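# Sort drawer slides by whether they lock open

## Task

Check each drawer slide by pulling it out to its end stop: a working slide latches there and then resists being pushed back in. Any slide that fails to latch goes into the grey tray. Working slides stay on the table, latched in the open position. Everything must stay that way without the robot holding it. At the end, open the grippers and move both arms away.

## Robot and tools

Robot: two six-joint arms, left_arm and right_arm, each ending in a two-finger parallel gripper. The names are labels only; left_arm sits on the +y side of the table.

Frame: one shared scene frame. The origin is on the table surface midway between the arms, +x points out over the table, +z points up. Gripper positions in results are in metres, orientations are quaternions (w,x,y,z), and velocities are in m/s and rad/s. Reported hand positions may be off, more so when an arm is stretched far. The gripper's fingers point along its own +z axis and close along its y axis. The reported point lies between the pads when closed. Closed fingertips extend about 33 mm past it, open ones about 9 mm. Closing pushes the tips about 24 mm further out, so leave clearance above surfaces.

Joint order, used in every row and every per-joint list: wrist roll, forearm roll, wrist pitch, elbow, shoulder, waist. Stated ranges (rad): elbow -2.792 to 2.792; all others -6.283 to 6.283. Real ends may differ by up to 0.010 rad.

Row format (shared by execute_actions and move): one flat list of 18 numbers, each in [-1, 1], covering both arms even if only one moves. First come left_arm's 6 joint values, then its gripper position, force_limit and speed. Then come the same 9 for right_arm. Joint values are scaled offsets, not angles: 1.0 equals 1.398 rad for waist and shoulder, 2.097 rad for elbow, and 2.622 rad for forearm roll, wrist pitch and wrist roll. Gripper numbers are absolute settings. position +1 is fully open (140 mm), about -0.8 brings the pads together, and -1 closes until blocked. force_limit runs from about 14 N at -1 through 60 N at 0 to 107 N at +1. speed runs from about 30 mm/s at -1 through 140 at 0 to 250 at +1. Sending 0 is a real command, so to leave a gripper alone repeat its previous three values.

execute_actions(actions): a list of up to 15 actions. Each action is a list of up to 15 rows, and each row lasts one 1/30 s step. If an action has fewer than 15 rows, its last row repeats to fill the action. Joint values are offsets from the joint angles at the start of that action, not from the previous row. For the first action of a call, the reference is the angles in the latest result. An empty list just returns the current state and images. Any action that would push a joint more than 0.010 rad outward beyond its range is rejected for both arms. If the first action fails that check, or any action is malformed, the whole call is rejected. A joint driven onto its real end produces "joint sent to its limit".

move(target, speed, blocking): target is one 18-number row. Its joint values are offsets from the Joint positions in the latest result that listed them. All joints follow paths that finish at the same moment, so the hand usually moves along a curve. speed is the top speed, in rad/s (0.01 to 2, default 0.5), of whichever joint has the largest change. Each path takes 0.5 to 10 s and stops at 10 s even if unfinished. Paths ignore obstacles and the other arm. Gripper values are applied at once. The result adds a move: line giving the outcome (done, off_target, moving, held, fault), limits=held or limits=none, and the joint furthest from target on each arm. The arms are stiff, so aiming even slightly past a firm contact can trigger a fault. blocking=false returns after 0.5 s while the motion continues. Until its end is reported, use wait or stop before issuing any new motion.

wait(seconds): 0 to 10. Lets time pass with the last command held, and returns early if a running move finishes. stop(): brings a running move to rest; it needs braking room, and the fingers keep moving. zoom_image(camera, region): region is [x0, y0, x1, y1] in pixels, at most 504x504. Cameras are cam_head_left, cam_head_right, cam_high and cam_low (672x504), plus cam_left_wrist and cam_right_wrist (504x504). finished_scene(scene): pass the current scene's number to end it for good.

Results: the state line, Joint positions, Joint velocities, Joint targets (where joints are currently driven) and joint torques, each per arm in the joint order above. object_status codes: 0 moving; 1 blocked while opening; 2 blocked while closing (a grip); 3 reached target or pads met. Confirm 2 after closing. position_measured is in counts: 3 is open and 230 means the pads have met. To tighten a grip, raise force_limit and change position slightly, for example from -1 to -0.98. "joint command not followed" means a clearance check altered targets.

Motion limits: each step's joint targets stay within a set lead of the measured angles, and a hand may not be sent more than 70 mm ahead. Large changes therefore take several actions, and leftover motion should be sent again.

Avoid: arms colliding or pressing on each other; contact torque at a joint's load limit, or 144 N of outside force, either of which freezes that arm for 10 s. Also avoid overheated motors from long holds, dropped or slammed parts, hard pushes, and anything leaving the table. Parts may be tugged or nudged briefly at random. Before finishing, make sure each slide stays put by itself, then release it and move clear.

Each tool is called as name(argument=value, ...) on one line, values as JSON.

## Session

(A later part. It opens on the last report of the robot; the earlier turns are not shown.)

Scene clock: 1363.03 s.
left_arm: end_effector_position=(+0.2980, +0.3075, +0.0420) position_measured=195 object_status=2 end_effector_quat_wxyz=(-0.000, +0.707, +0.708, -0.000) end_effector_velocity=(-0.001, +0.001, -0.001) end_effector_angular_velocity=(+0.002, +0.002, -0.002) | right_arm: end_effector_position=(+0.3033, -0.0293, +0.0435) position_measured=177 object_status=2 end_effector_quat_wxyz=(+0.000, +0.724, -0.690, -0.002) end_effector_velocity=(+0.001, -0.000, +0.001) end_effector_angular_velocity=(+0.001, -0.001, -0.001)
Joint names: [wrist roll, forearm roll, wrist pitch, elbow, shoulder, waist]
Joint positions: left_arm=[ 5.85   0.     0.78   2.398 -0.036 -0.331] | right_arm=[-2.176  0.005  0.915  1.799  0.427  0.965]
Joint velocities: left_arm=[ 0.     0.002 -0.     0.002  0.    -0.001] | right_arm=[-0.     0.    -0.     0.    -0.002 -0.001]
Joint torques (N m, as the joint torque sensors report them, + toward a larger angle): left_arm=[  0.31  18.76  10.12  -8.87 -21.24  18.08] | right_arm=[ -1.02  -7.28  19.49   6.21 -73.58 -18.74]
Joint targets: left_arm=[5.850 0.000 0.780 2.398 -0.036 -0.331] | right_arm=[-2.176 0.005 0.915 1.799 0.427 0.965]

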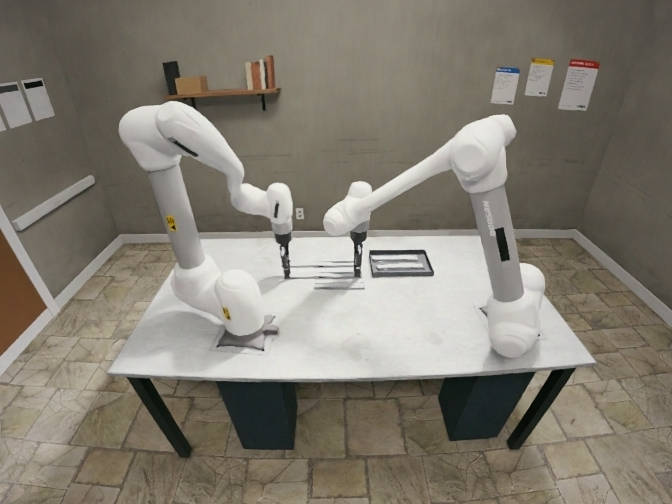

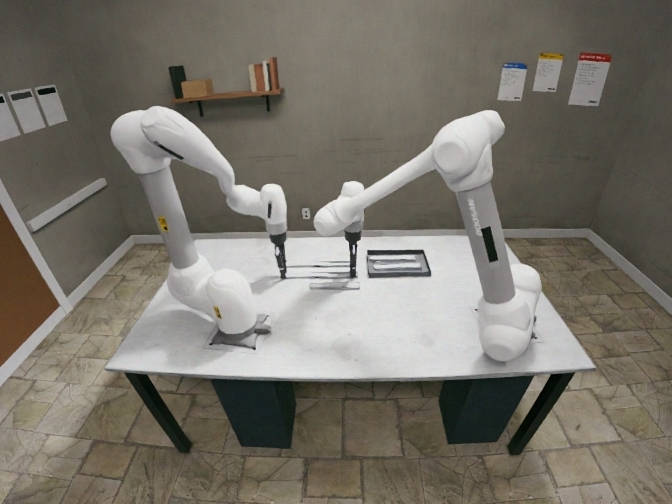

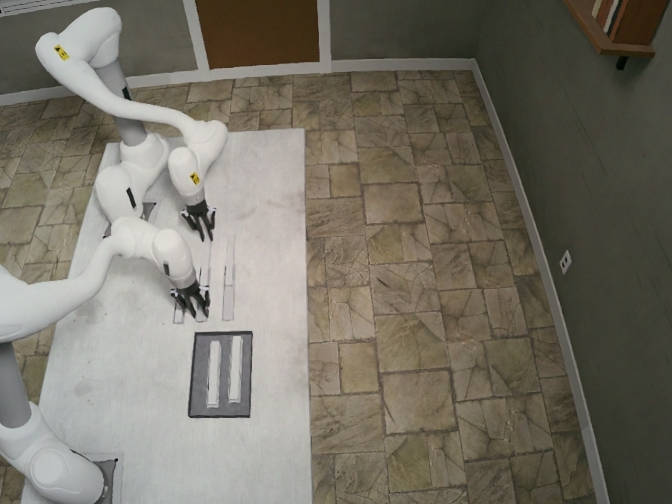

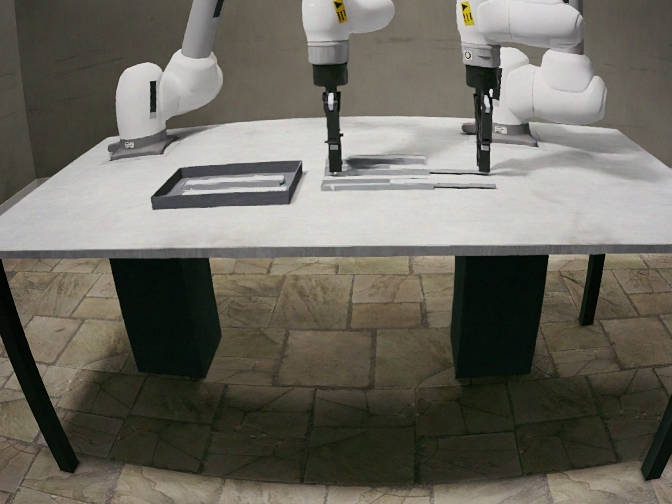

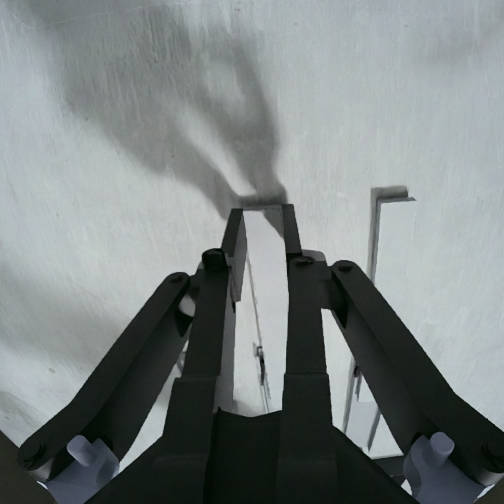

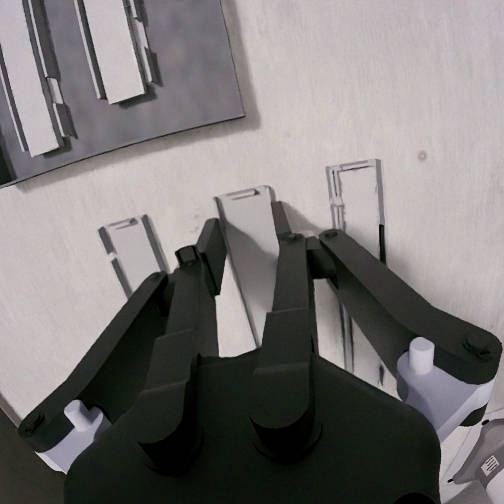

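At stop. Push back 9 mm.

move(target=[-0.0081,0,0,-0.0033,0.0045,-0.0151,-1,-0.3,-0.8,0,0,0,0,0,0,-1,0.3,-0.5], speed=0.025)

Scene clock: 1368.77 s.
left_arm: end_effector_position=(+0.2992, +0.2983, +0.0424) position_measured=195 object_status=2 end_effector_quat_wxyz=(-0.000, +0.707, +0.708, +0.000) end_effector_velocity=(-0.000, -0.000, -0.000) end_effector_angular_velocity=(-0.000, -0.000, -0.000) | right_arm: end_effector_position=(+0.3033, -0.0294, +0.0434) position_measured=177 object_status=2 end_effector_quat_wxyz=(+0.000, +0.724, -0.690, -0.002) end_effector_velocity=(-0.000, +0.000, +0.000) end_effector_angular_velocity=(+0.000, -0.000, -0.000)
Joint names: [wrist roll, forearm roll, wrist pitch, elbow, shoulder, waist]
Joint positions: left_arm=[ 5.829  0.     0.78   2.391 -0.029 -0.352] | right_arm=[-2.176  0.005  0.915  1.799  0.427  0.965]
Joint velocities: left_arm=[-0.001 -0.    -0.001  0.     0.    -0.001] | right_arm=[ 0. -0.  0. -0.  0.  0.]
Joint torques (N m, as the joint torque sensors report them, + toward a larger angle): left_arm=[  0.15  -1.19  -4.11 -39.49 -28.16 -11.55] | right_arm=[ -1.13   6.8   -5.76 -45.91 -86.07  12.66]
Joint targets: left_arm=[5.829 0.000 0.780 2.391 -0.029 -0.352] | right_arm=[-2.176 0.005 0.915 1.799 0.427 0.965]
move: done; limits=none; left_arm: farthest joint: the waist, 0.000 radians from its target (0.021 radians at the start); right_arm: farthest joint: the waist, 0.000 radians from its target (0.000 radians at the start)

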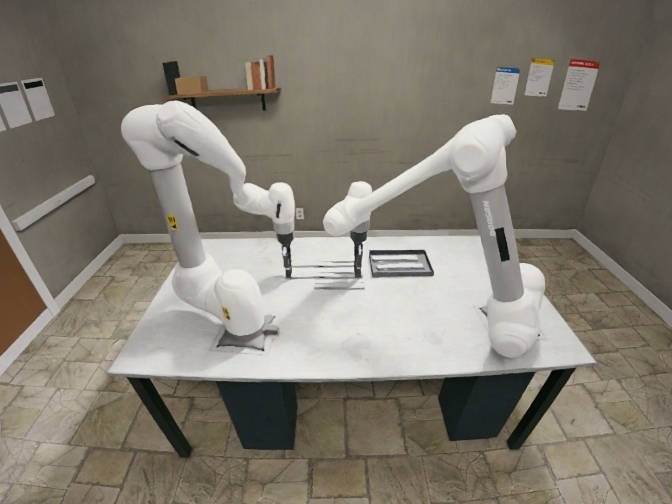

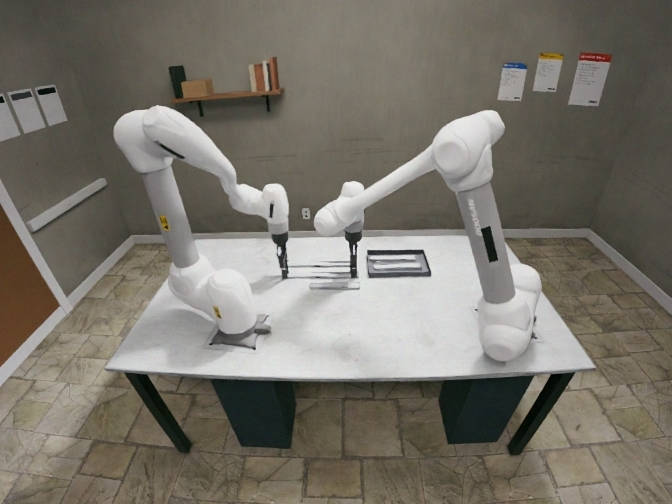

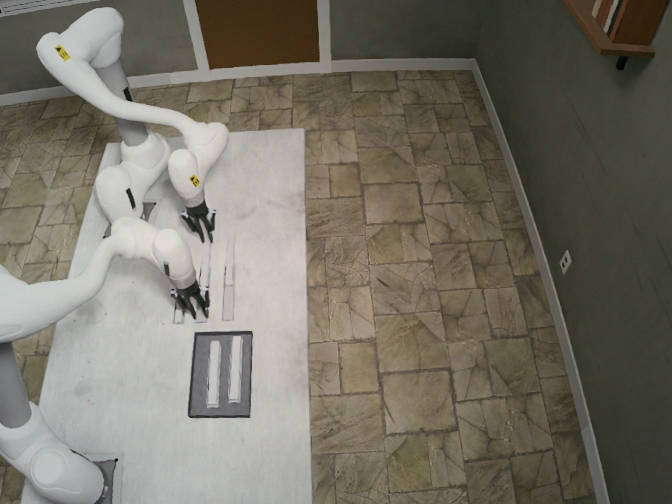

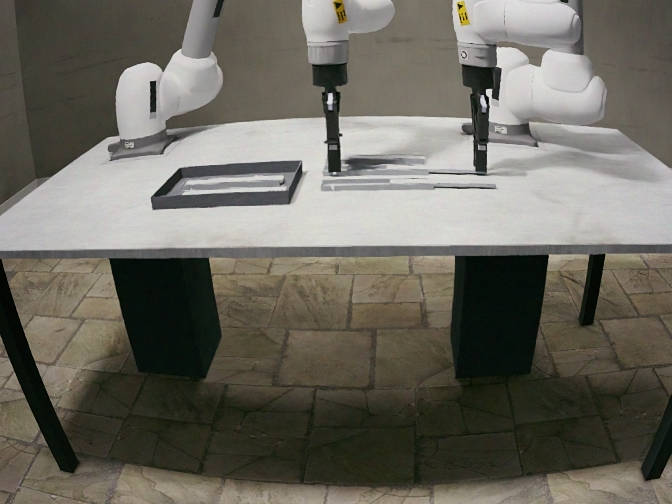

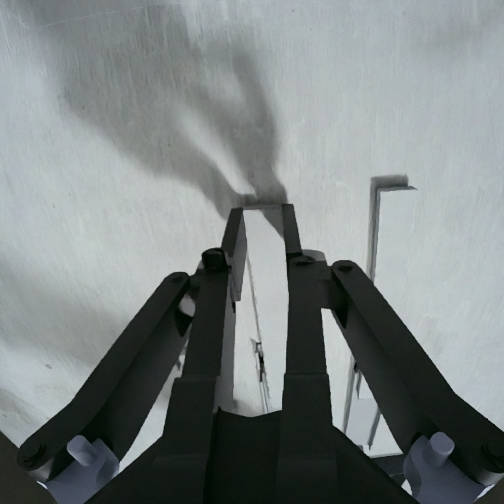

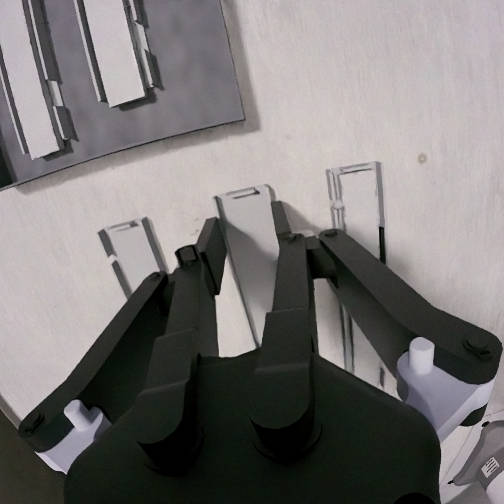

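move(target=[-0.0036,0,0,-0.0015,0.002,-0.0067,-1,-0.3,-0.8,0,0,0,0,0,0,-1,0.3,-0.5], speed=0.02)

Scene clock: 1374.63 s.
left_arm: end_effector_position=(+0.2997, +0.2942, +0.0426) position_measured=195 object_status=2 end_effector_quat_wxyz=(+0.000, +0.707, +0.708, +0.000) end_effector_velocity=(+0.001, +0.000, +0.001) end_effector_angular_velocity=(-0.001, -0.003, +0.001) | right_arm: end_effector_position=(+0.3032, -0.0296, +0.0434) position_measured=177 object_status=2 end_effector_quat_wxyz=(+0.000, +0.724, -0.690, -0.002) end_effector_velocity=(-0.001, -0.000, -0.001) end_effector_angular_velocity=(-0.001, +0.001, +0.001)
Joint names: [wrist roll, forearm roll, wrist pitch, elbow, shoulder, waist]
Joint positions: left_arm=[ 5.819  0.     0.78   2.388 -0.027 -0.362] | right_arm=[-2.176  0.005  0.915  1.799  0.427  0.965]
Joint velocities: left_arm=[-0.001  0.001 -0.001  0.    -0.002  0.001] | right_arm=[-0.     0.    -0.     0.001  0.001  0.001]
Joint torques (N m, as the joint torque sensors report them, + toward a larger angle): left_arm=[  0.2  -11.21 -11.28 -56.62 -31.31 -28.69] | right_arm=[ -1.1   13.72 -18.94 -74.28 -94.81  27.98]
Joint targets: left_arm=[5.819 0.000 0.780 2.388 -0.027 -0.362] | right_arm=[-2.176 0.005 0.915 1.799 0.427 0.965]
move: done; limits=none; left_arm: farthest joint: the waist, 0.000 radians from its target (0.009 radians at the start); right_arm: farthest joint: the waist, 0.000 radians from its target (0.000 radians at the start)

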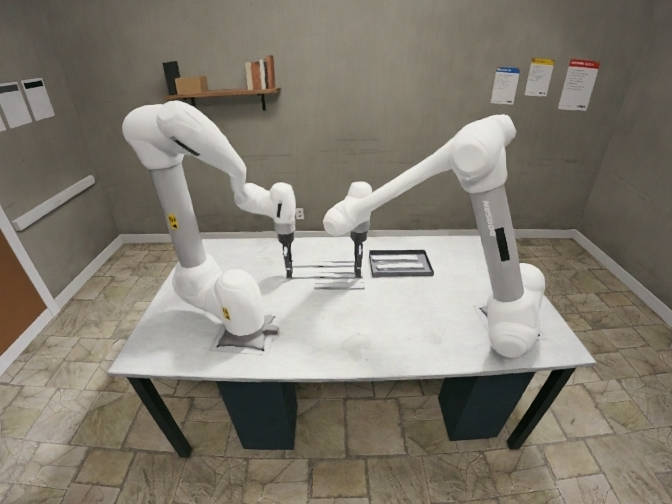

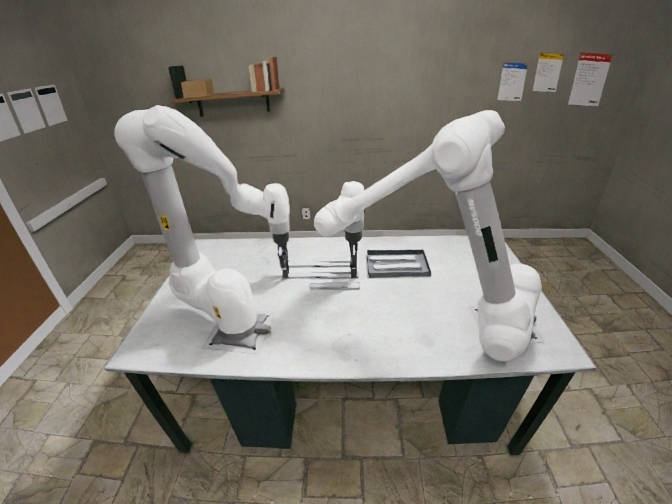

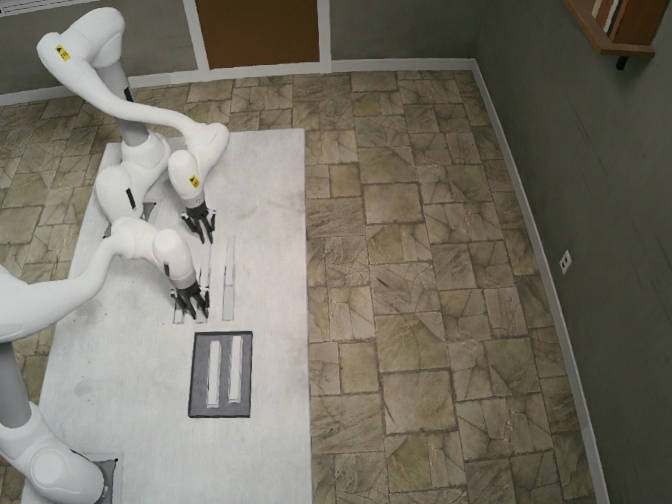

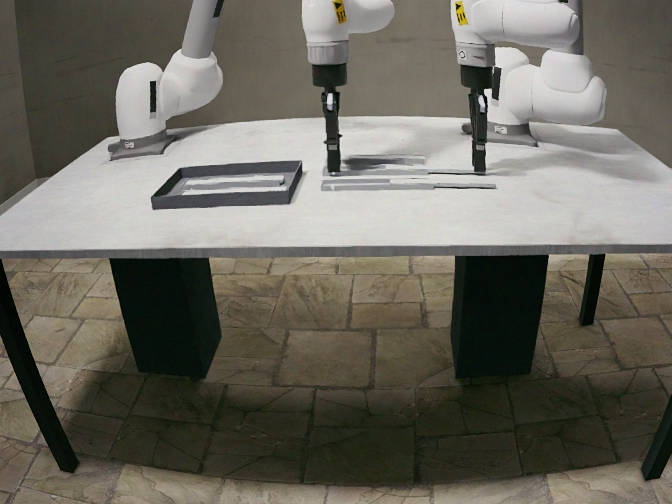

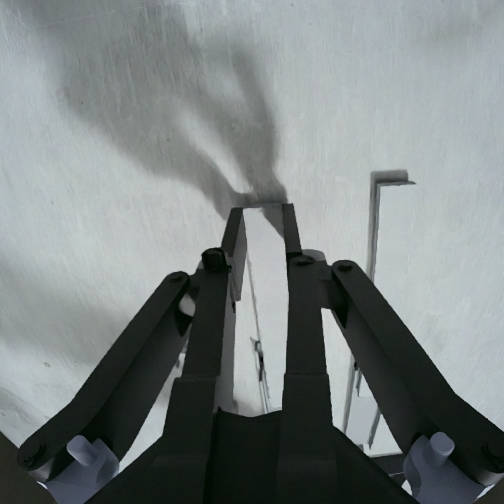

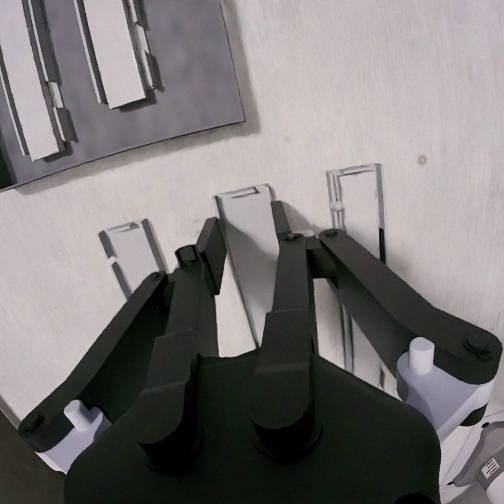

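move(target=[0.0054,0,0,0.0022,-0.003,0.0101,-1,-0.3,-0.8,0,0,0,0,0,0,-1,0.3,-0.5], speed=0.03)

execute_actions(actions=[[[0,0,0,0,0,0,-0.1,0,0,0,0,0,0,0,0,0.1,0.3,-0.3]],[[0,0,0,0,0,0,-0.1,0,0,0,0,0,0,0,0,0.1,0.3,-0.3]],[[0,0,0,0,0,0,-0.1,0,0,0,0,0,0,0,0,0.1,0.3,-0.3]]])

Scene clock: 1389.53 s.
left_arm: end_effector_position=(+0.2990, +0.3003, +0.0423) position_measured=195 object_status=2 end_effector_quat_wxyz=(-0.000, +0.707, +0.708, -0.000) end_effector_velocity=(-0.001, +0.001, -0.001) end_effector_angular_velocity=(+0.000, +0.002, +0.002) | right_arm: end_effector_position=(+0.3033, -0.0293, +0.0435) position_measured=177 object_status=2 end_effector_quat_wxyz=(+0.000, +0.724, -0.690, -0.002) end_effector_velocity=(-0.001, -0.001, -0.000) end_effector_angular_velocity=(-0.003, +0.001, +0.001)
Joint names: [wrist roll, forearm roll, wrist pitch, elbow, shoulder, waist]
Joint positions: left_arm=[ 5.833 -0.     0.78   2.392 -0.031 -0.348] | right_arm=[-2.176  0.005  0.915  1.799  0.427  0.965]
Joint velocities: left_arm=[ 0.001 -0.001  0.     0.002  0.     0.002] | right_arm=[ 0.    -0.001  0.003  0.001 -0.     0.   ]
Joint torques (N m, as the joint torque sensors report them, + toward a larger angle): left_arm=[  0.29   3.9   -0.01 -31.03 -26.19  -5.07] | right_arm=[ -1.07   3.02   0.42 -33.91 -82.67   4.69]
Joint targets: left_arm=[5.833 0.000 0.780 2.392 -0.031 -0.348] | right_arm=[-2.176 0.005 0.915 1.799 0.427 0.965]
move: done; limits=none; left_arm: farthest joint: the waist, 0.000 radians from its target (0.014 radians at the start); right_arm: farthest joint: the waist, 0.000 radians from its target (0.000 radians at the start)

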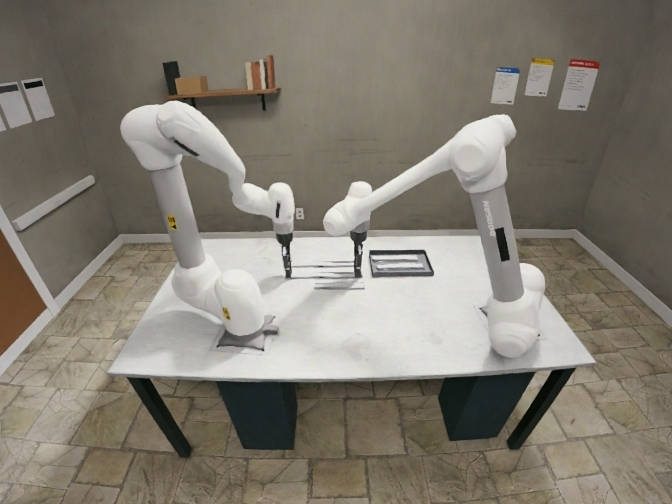

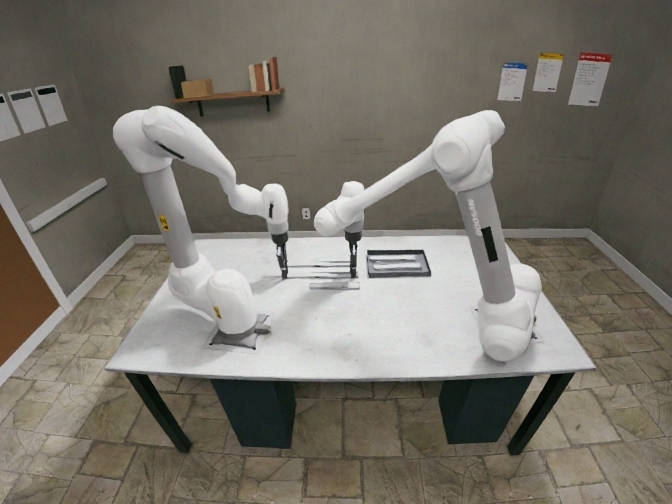

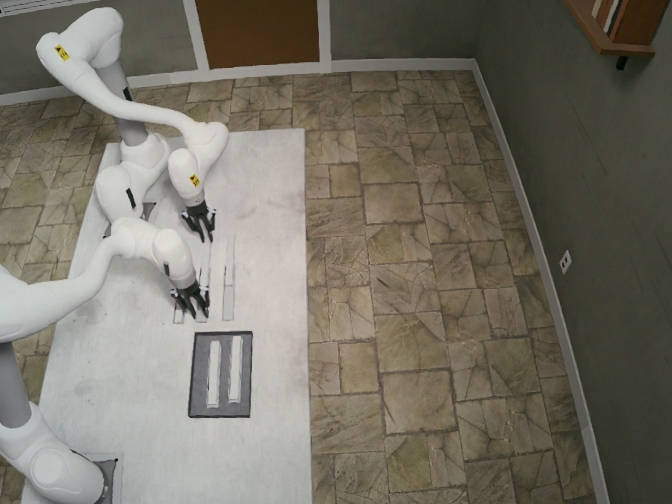

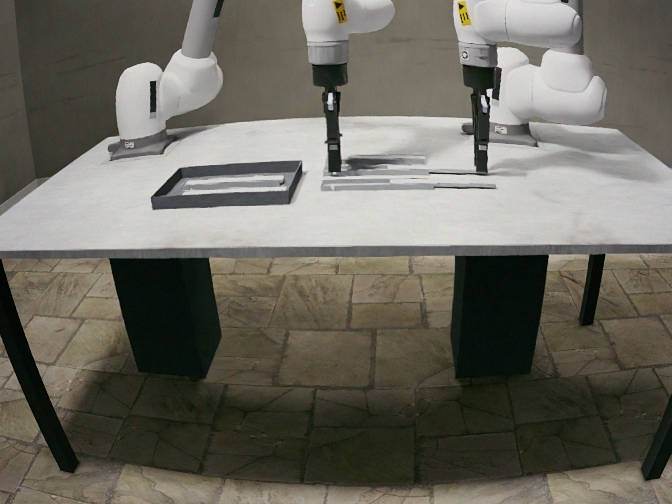

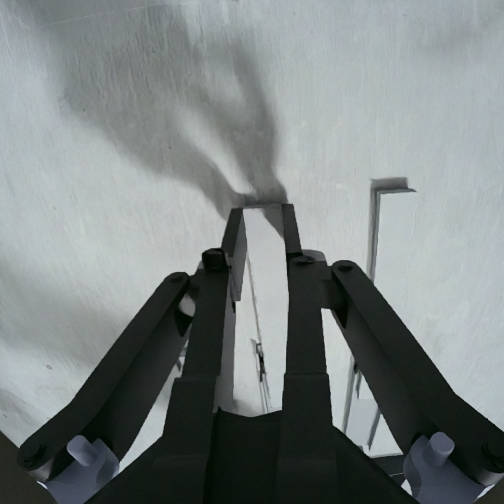

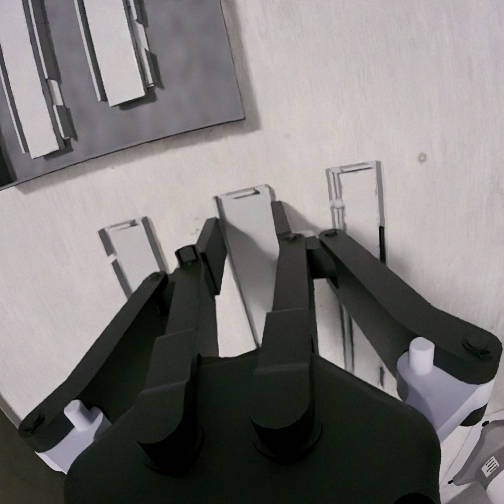

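Scene clock: 1391.03 s.
left_arm: end_effector_position=(+0.2990, +0.3003, +0.0423) position_measured=141 object_status=3 end_effector_quat_wxyz=(-0.000, +0.707, +0.708, -0.000) end_effector_velocity=(+0.000, -0.001, +0.000) end_effector_angular_velocity=(-0.000, +0.000, -0.001) | right_arm: end_effector_position=(+0.3033, -0.0293, +0.0435) position_measured=117 object_status=3 end_effector_quat_wxyz=(+0.000, +0.724, -0.690, -0.002) end_effector_velocity=(+0.000, +0.000, +0.000) end_effector_angular_velocity=(+0.001, +0.000, -0.001)
Joint names: [wrist roll, forearm roll, wrist pitch, elbow, shoulder, waist]
Joint positions: left_arm=[ 5.833  0.     0.78   2.392 -0.031 -0.348] | right_arm=[-2.176  0.005  0.915  1.799  0.427  0.965]
Joint velocities: left_arm=[ 0.    -0.     0.    -0.     0.    -0.001] | right_arm=[-0.     0.001  0.    -0.    -0.    -0.   ]
Joint torques (N m, as the joint torque sensors report them, + toward a larger angle): left_arm=[ -0.05   3.01   0.2  -29.64 -25.49  -5.07] | right_arm=[ -0.03   3.51  -0.3  -33.93 -81.07   2.38]
Joint targets: left_arm=[5.833 0.000 0.780 2.392 -0.031 -0.348] | right_arm=[-2.176 0.005 0.915 1.799 0.427 0.965]

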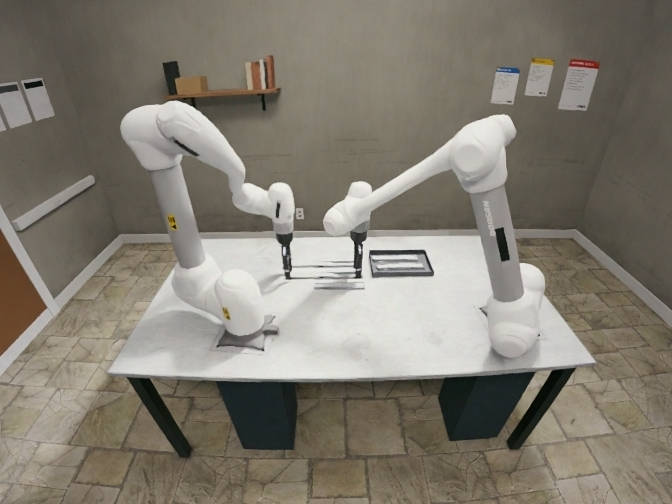

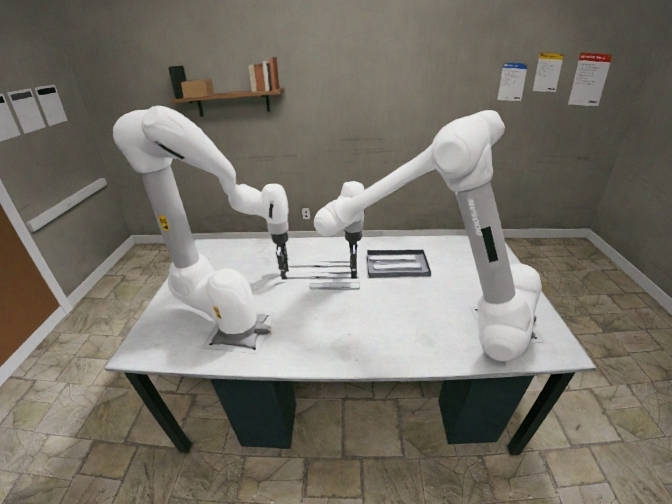

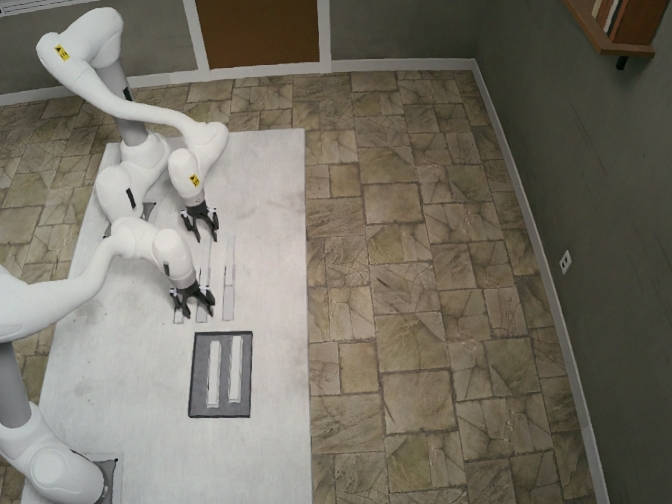

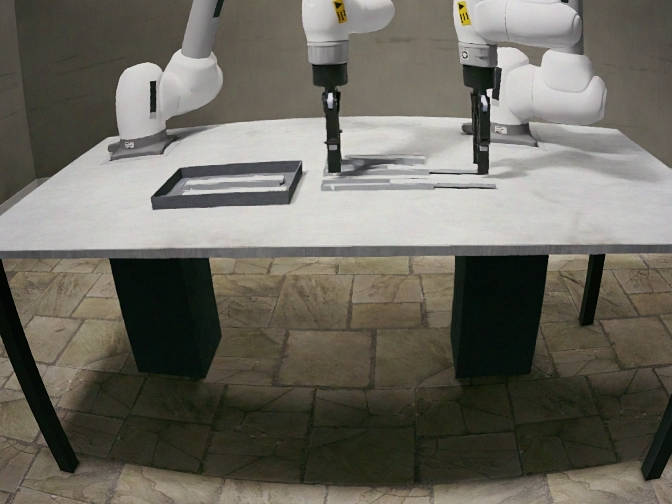

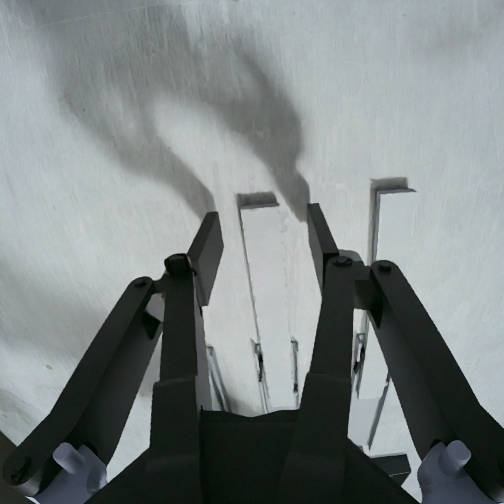

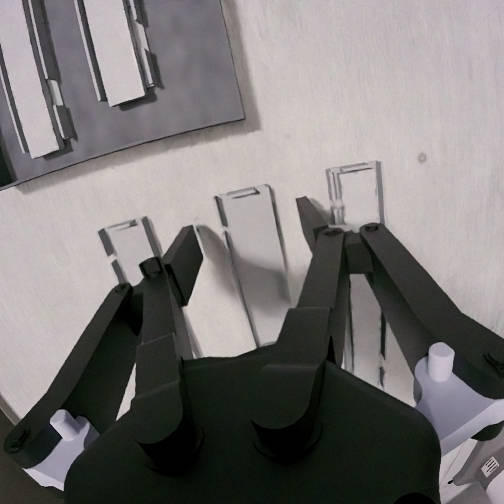

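move(target=[0,0,0.0564,-0.0287,-0.0622,0,-0.1,0,0,0,0,0.0368,-0.0205,-0.038,0,0.1,0.3,-0.3], speed=0.15)

Scene clock: 1414.10 s.
left_arm: end_effector_position=(+0.2990, +0.3003, +0.1003) position_measured=141 object_status=3 end_effector_quat_wxyz=(-0.000, +0.707, +0.708, -0.000) end_effector_velocity=(+0.001, +0.000, +0.001) end_effector_angular_velocity=(-0.000, -0.003, +0.000) | right_arm: end_effector_position=(+0.3034, -0.0291, +0.1004) position_measured=117 object_status=3 end_effector_quat_wxyz=(+0.000, +0.724, -0.690, -0.002) end_effector_velocity=(+0.000, +0.000, -0.000) end_effector_angular_velocity=(-0.001, -0.001, +0.001)
Joint names: [wrist roll, forearm roll, wrist pitch, elbow, shoulder, waist]
Joint positions: left_arm=[ 5.833  0.     0.928  2.332 -0.118 -0.348] | right_arm=[-2.176  0.005  1.011  1.756  0.374  0.965]
Joint velocities: left_arm=[ 0.     0.001 -0.    -0.001 -0.001  0.001] | right_arm=[ 0.    -0.001  0.    -0.001  0.001  0.   ]
Joint torques (N m, as the joint torque sensors report them, + toward a larger angle): left_arm=[ -0.08   3.51   0.23 -34.4  -20.62  -4.72] | right_arm=[ -0.12   3.76  -0.45 -36.7  -79.01   3.09]
Joint targets: left_arm=[5.833 0.000 0.928 2.332 -0.118 -0.348] | right_arm=[-2.176 0.005 1.011 1.756 0.374 0.965]
move: done; limits=none; left_arm: farthest joint: the waist, 0.000 radians from its target (0.000 radians at the start); right_arm: farthest joint: the waist, 0.000 radians from its target (0.000 radians at the start)

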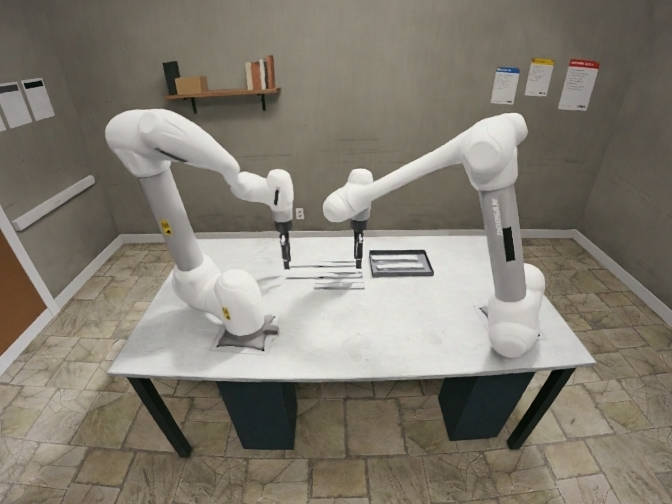

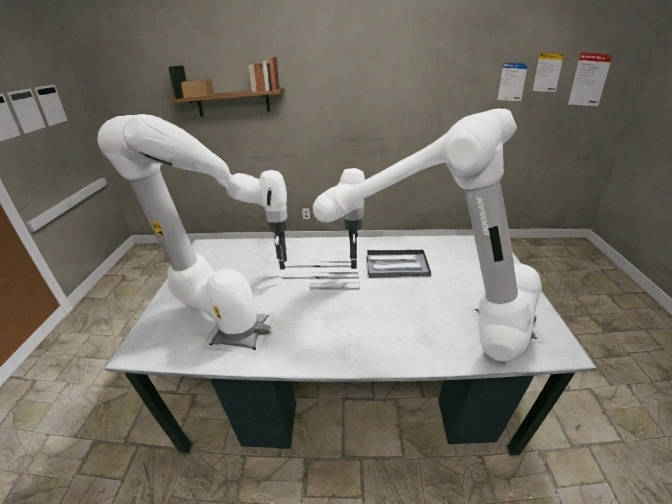

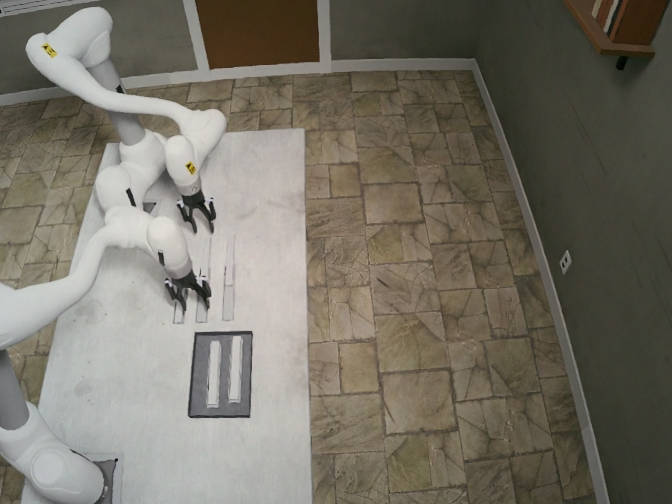

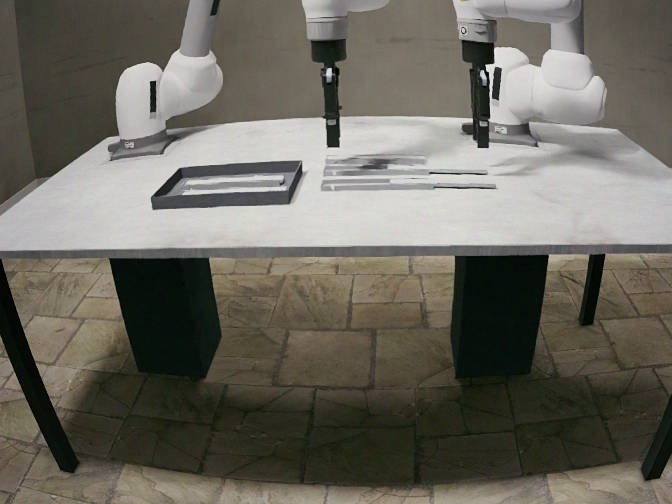

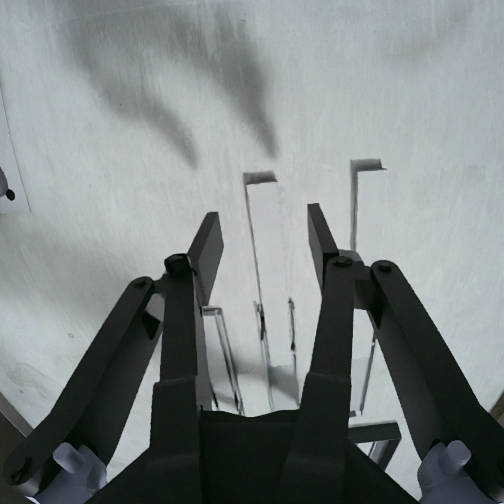

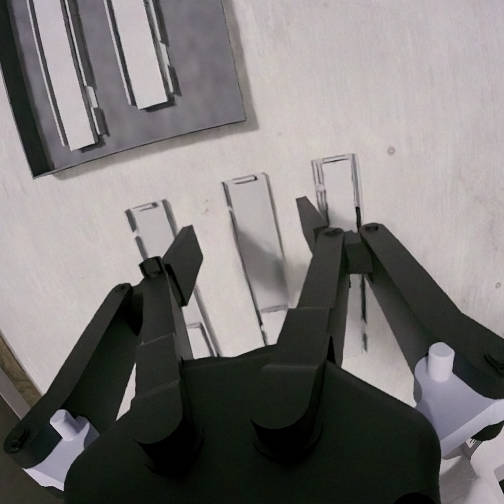

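move(target=[-0.1652,0,-0.0148,0.0035,0.0222,-0.3092,-1,0,0,0.0433,0,-0.0158,0.0413,-0.032,0.0816,0.1,0.3,-0.3], speed=0.25)

Scene clock: 1442.63 s.
left_arm: end_effector_position=(+0.2156, +0.1602, +0.0853) position_measured=233 object_status=3 end_effector_quat_wxyz=(-0.000, +0.706, +0.708, +0.000) end_effector_velocity=(-0.000, +0.001, -0.001) end_effector_angular_velocity=(+0.002, +0.001, +0.001) | right_arm: end_effector_position=(+0.2146, -0.0299, +0.0904) position_measured=117 object_status=3 end_effector_quat_wxyz=(+0.001, +0.724, -0.690, -0.002) end_effector_velocity=(+0.001, -0.000, -0.000) end_effector_angular_velocity=(-0.001, -0.000, -0.001)
Joint names: [wrist roll, forearm roll, wrist pitch, elbow, shoulder, waist]
Joint positions: left_arm=[ 5.4    0.     0.889  2.339 -0.087 -0.78 ] | right_arm=[-2.062  0.005  0.97   1.843  0.329  1.079]
Joint velocities: left_arm=[-0.001  0.     0.     0.001  0.001  0.001] | right_arm=[-0.    -0.001 -0.    -0.     0.001 -0.002]
Joint torques (N m, as the joint torque sensors report them, + toward a larger angle): left_arm=[ -0.04   3.3    0.16 -32.72 -23.83  -6.03] | right_arm=[  0.06   3.61  -0.41 -35.77 -75.21   3.36]
Joint targets: left_arm=[5.400 0.000 0.889 2.339 -0.087 -0.780] | right_arm=[-2.062 0.005 0.970 1.843 0.329 1.079]
move: done; limits=none; left_arm: farthest joint: the waist, 0.000 radians from its target (0.433 radians at the start); right_arm: farthest joint: the waist, 0.000 radians from its target (0.114 radians at the start)

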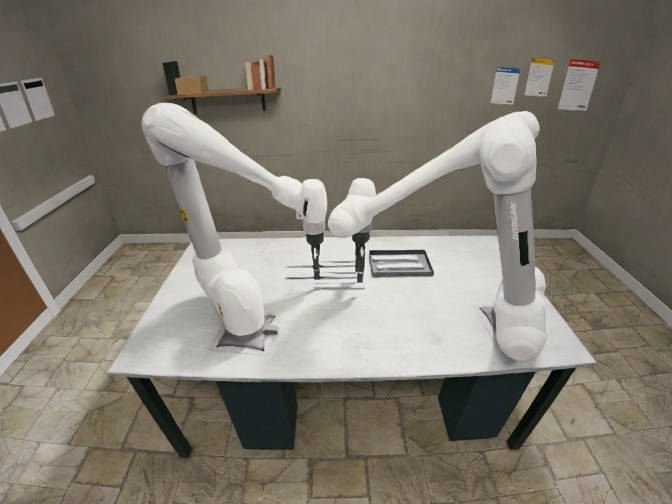

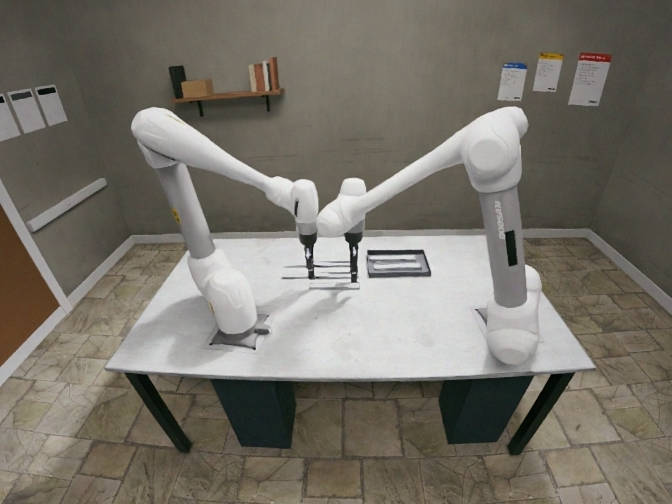

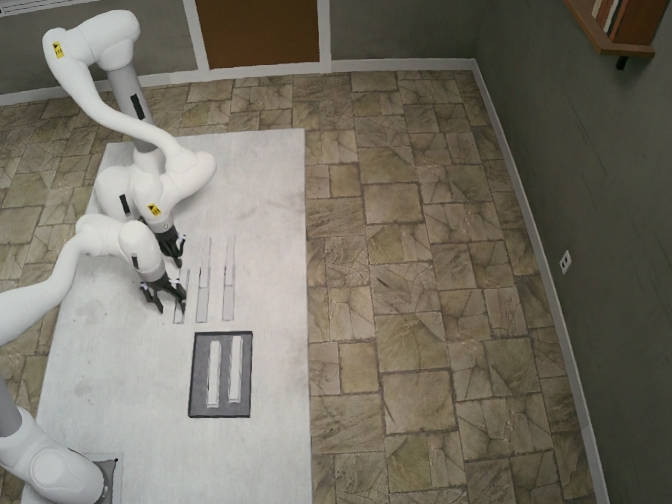

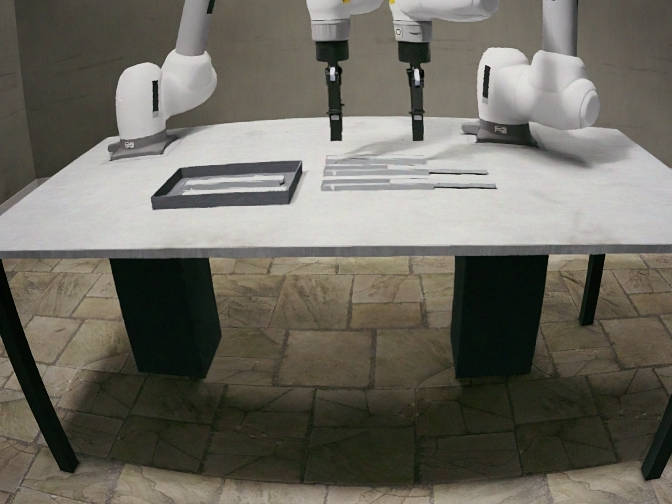

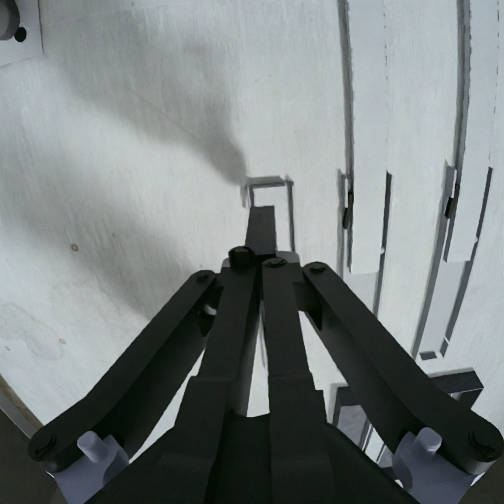

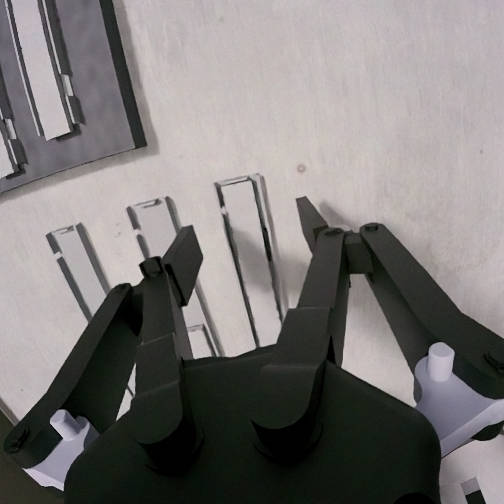

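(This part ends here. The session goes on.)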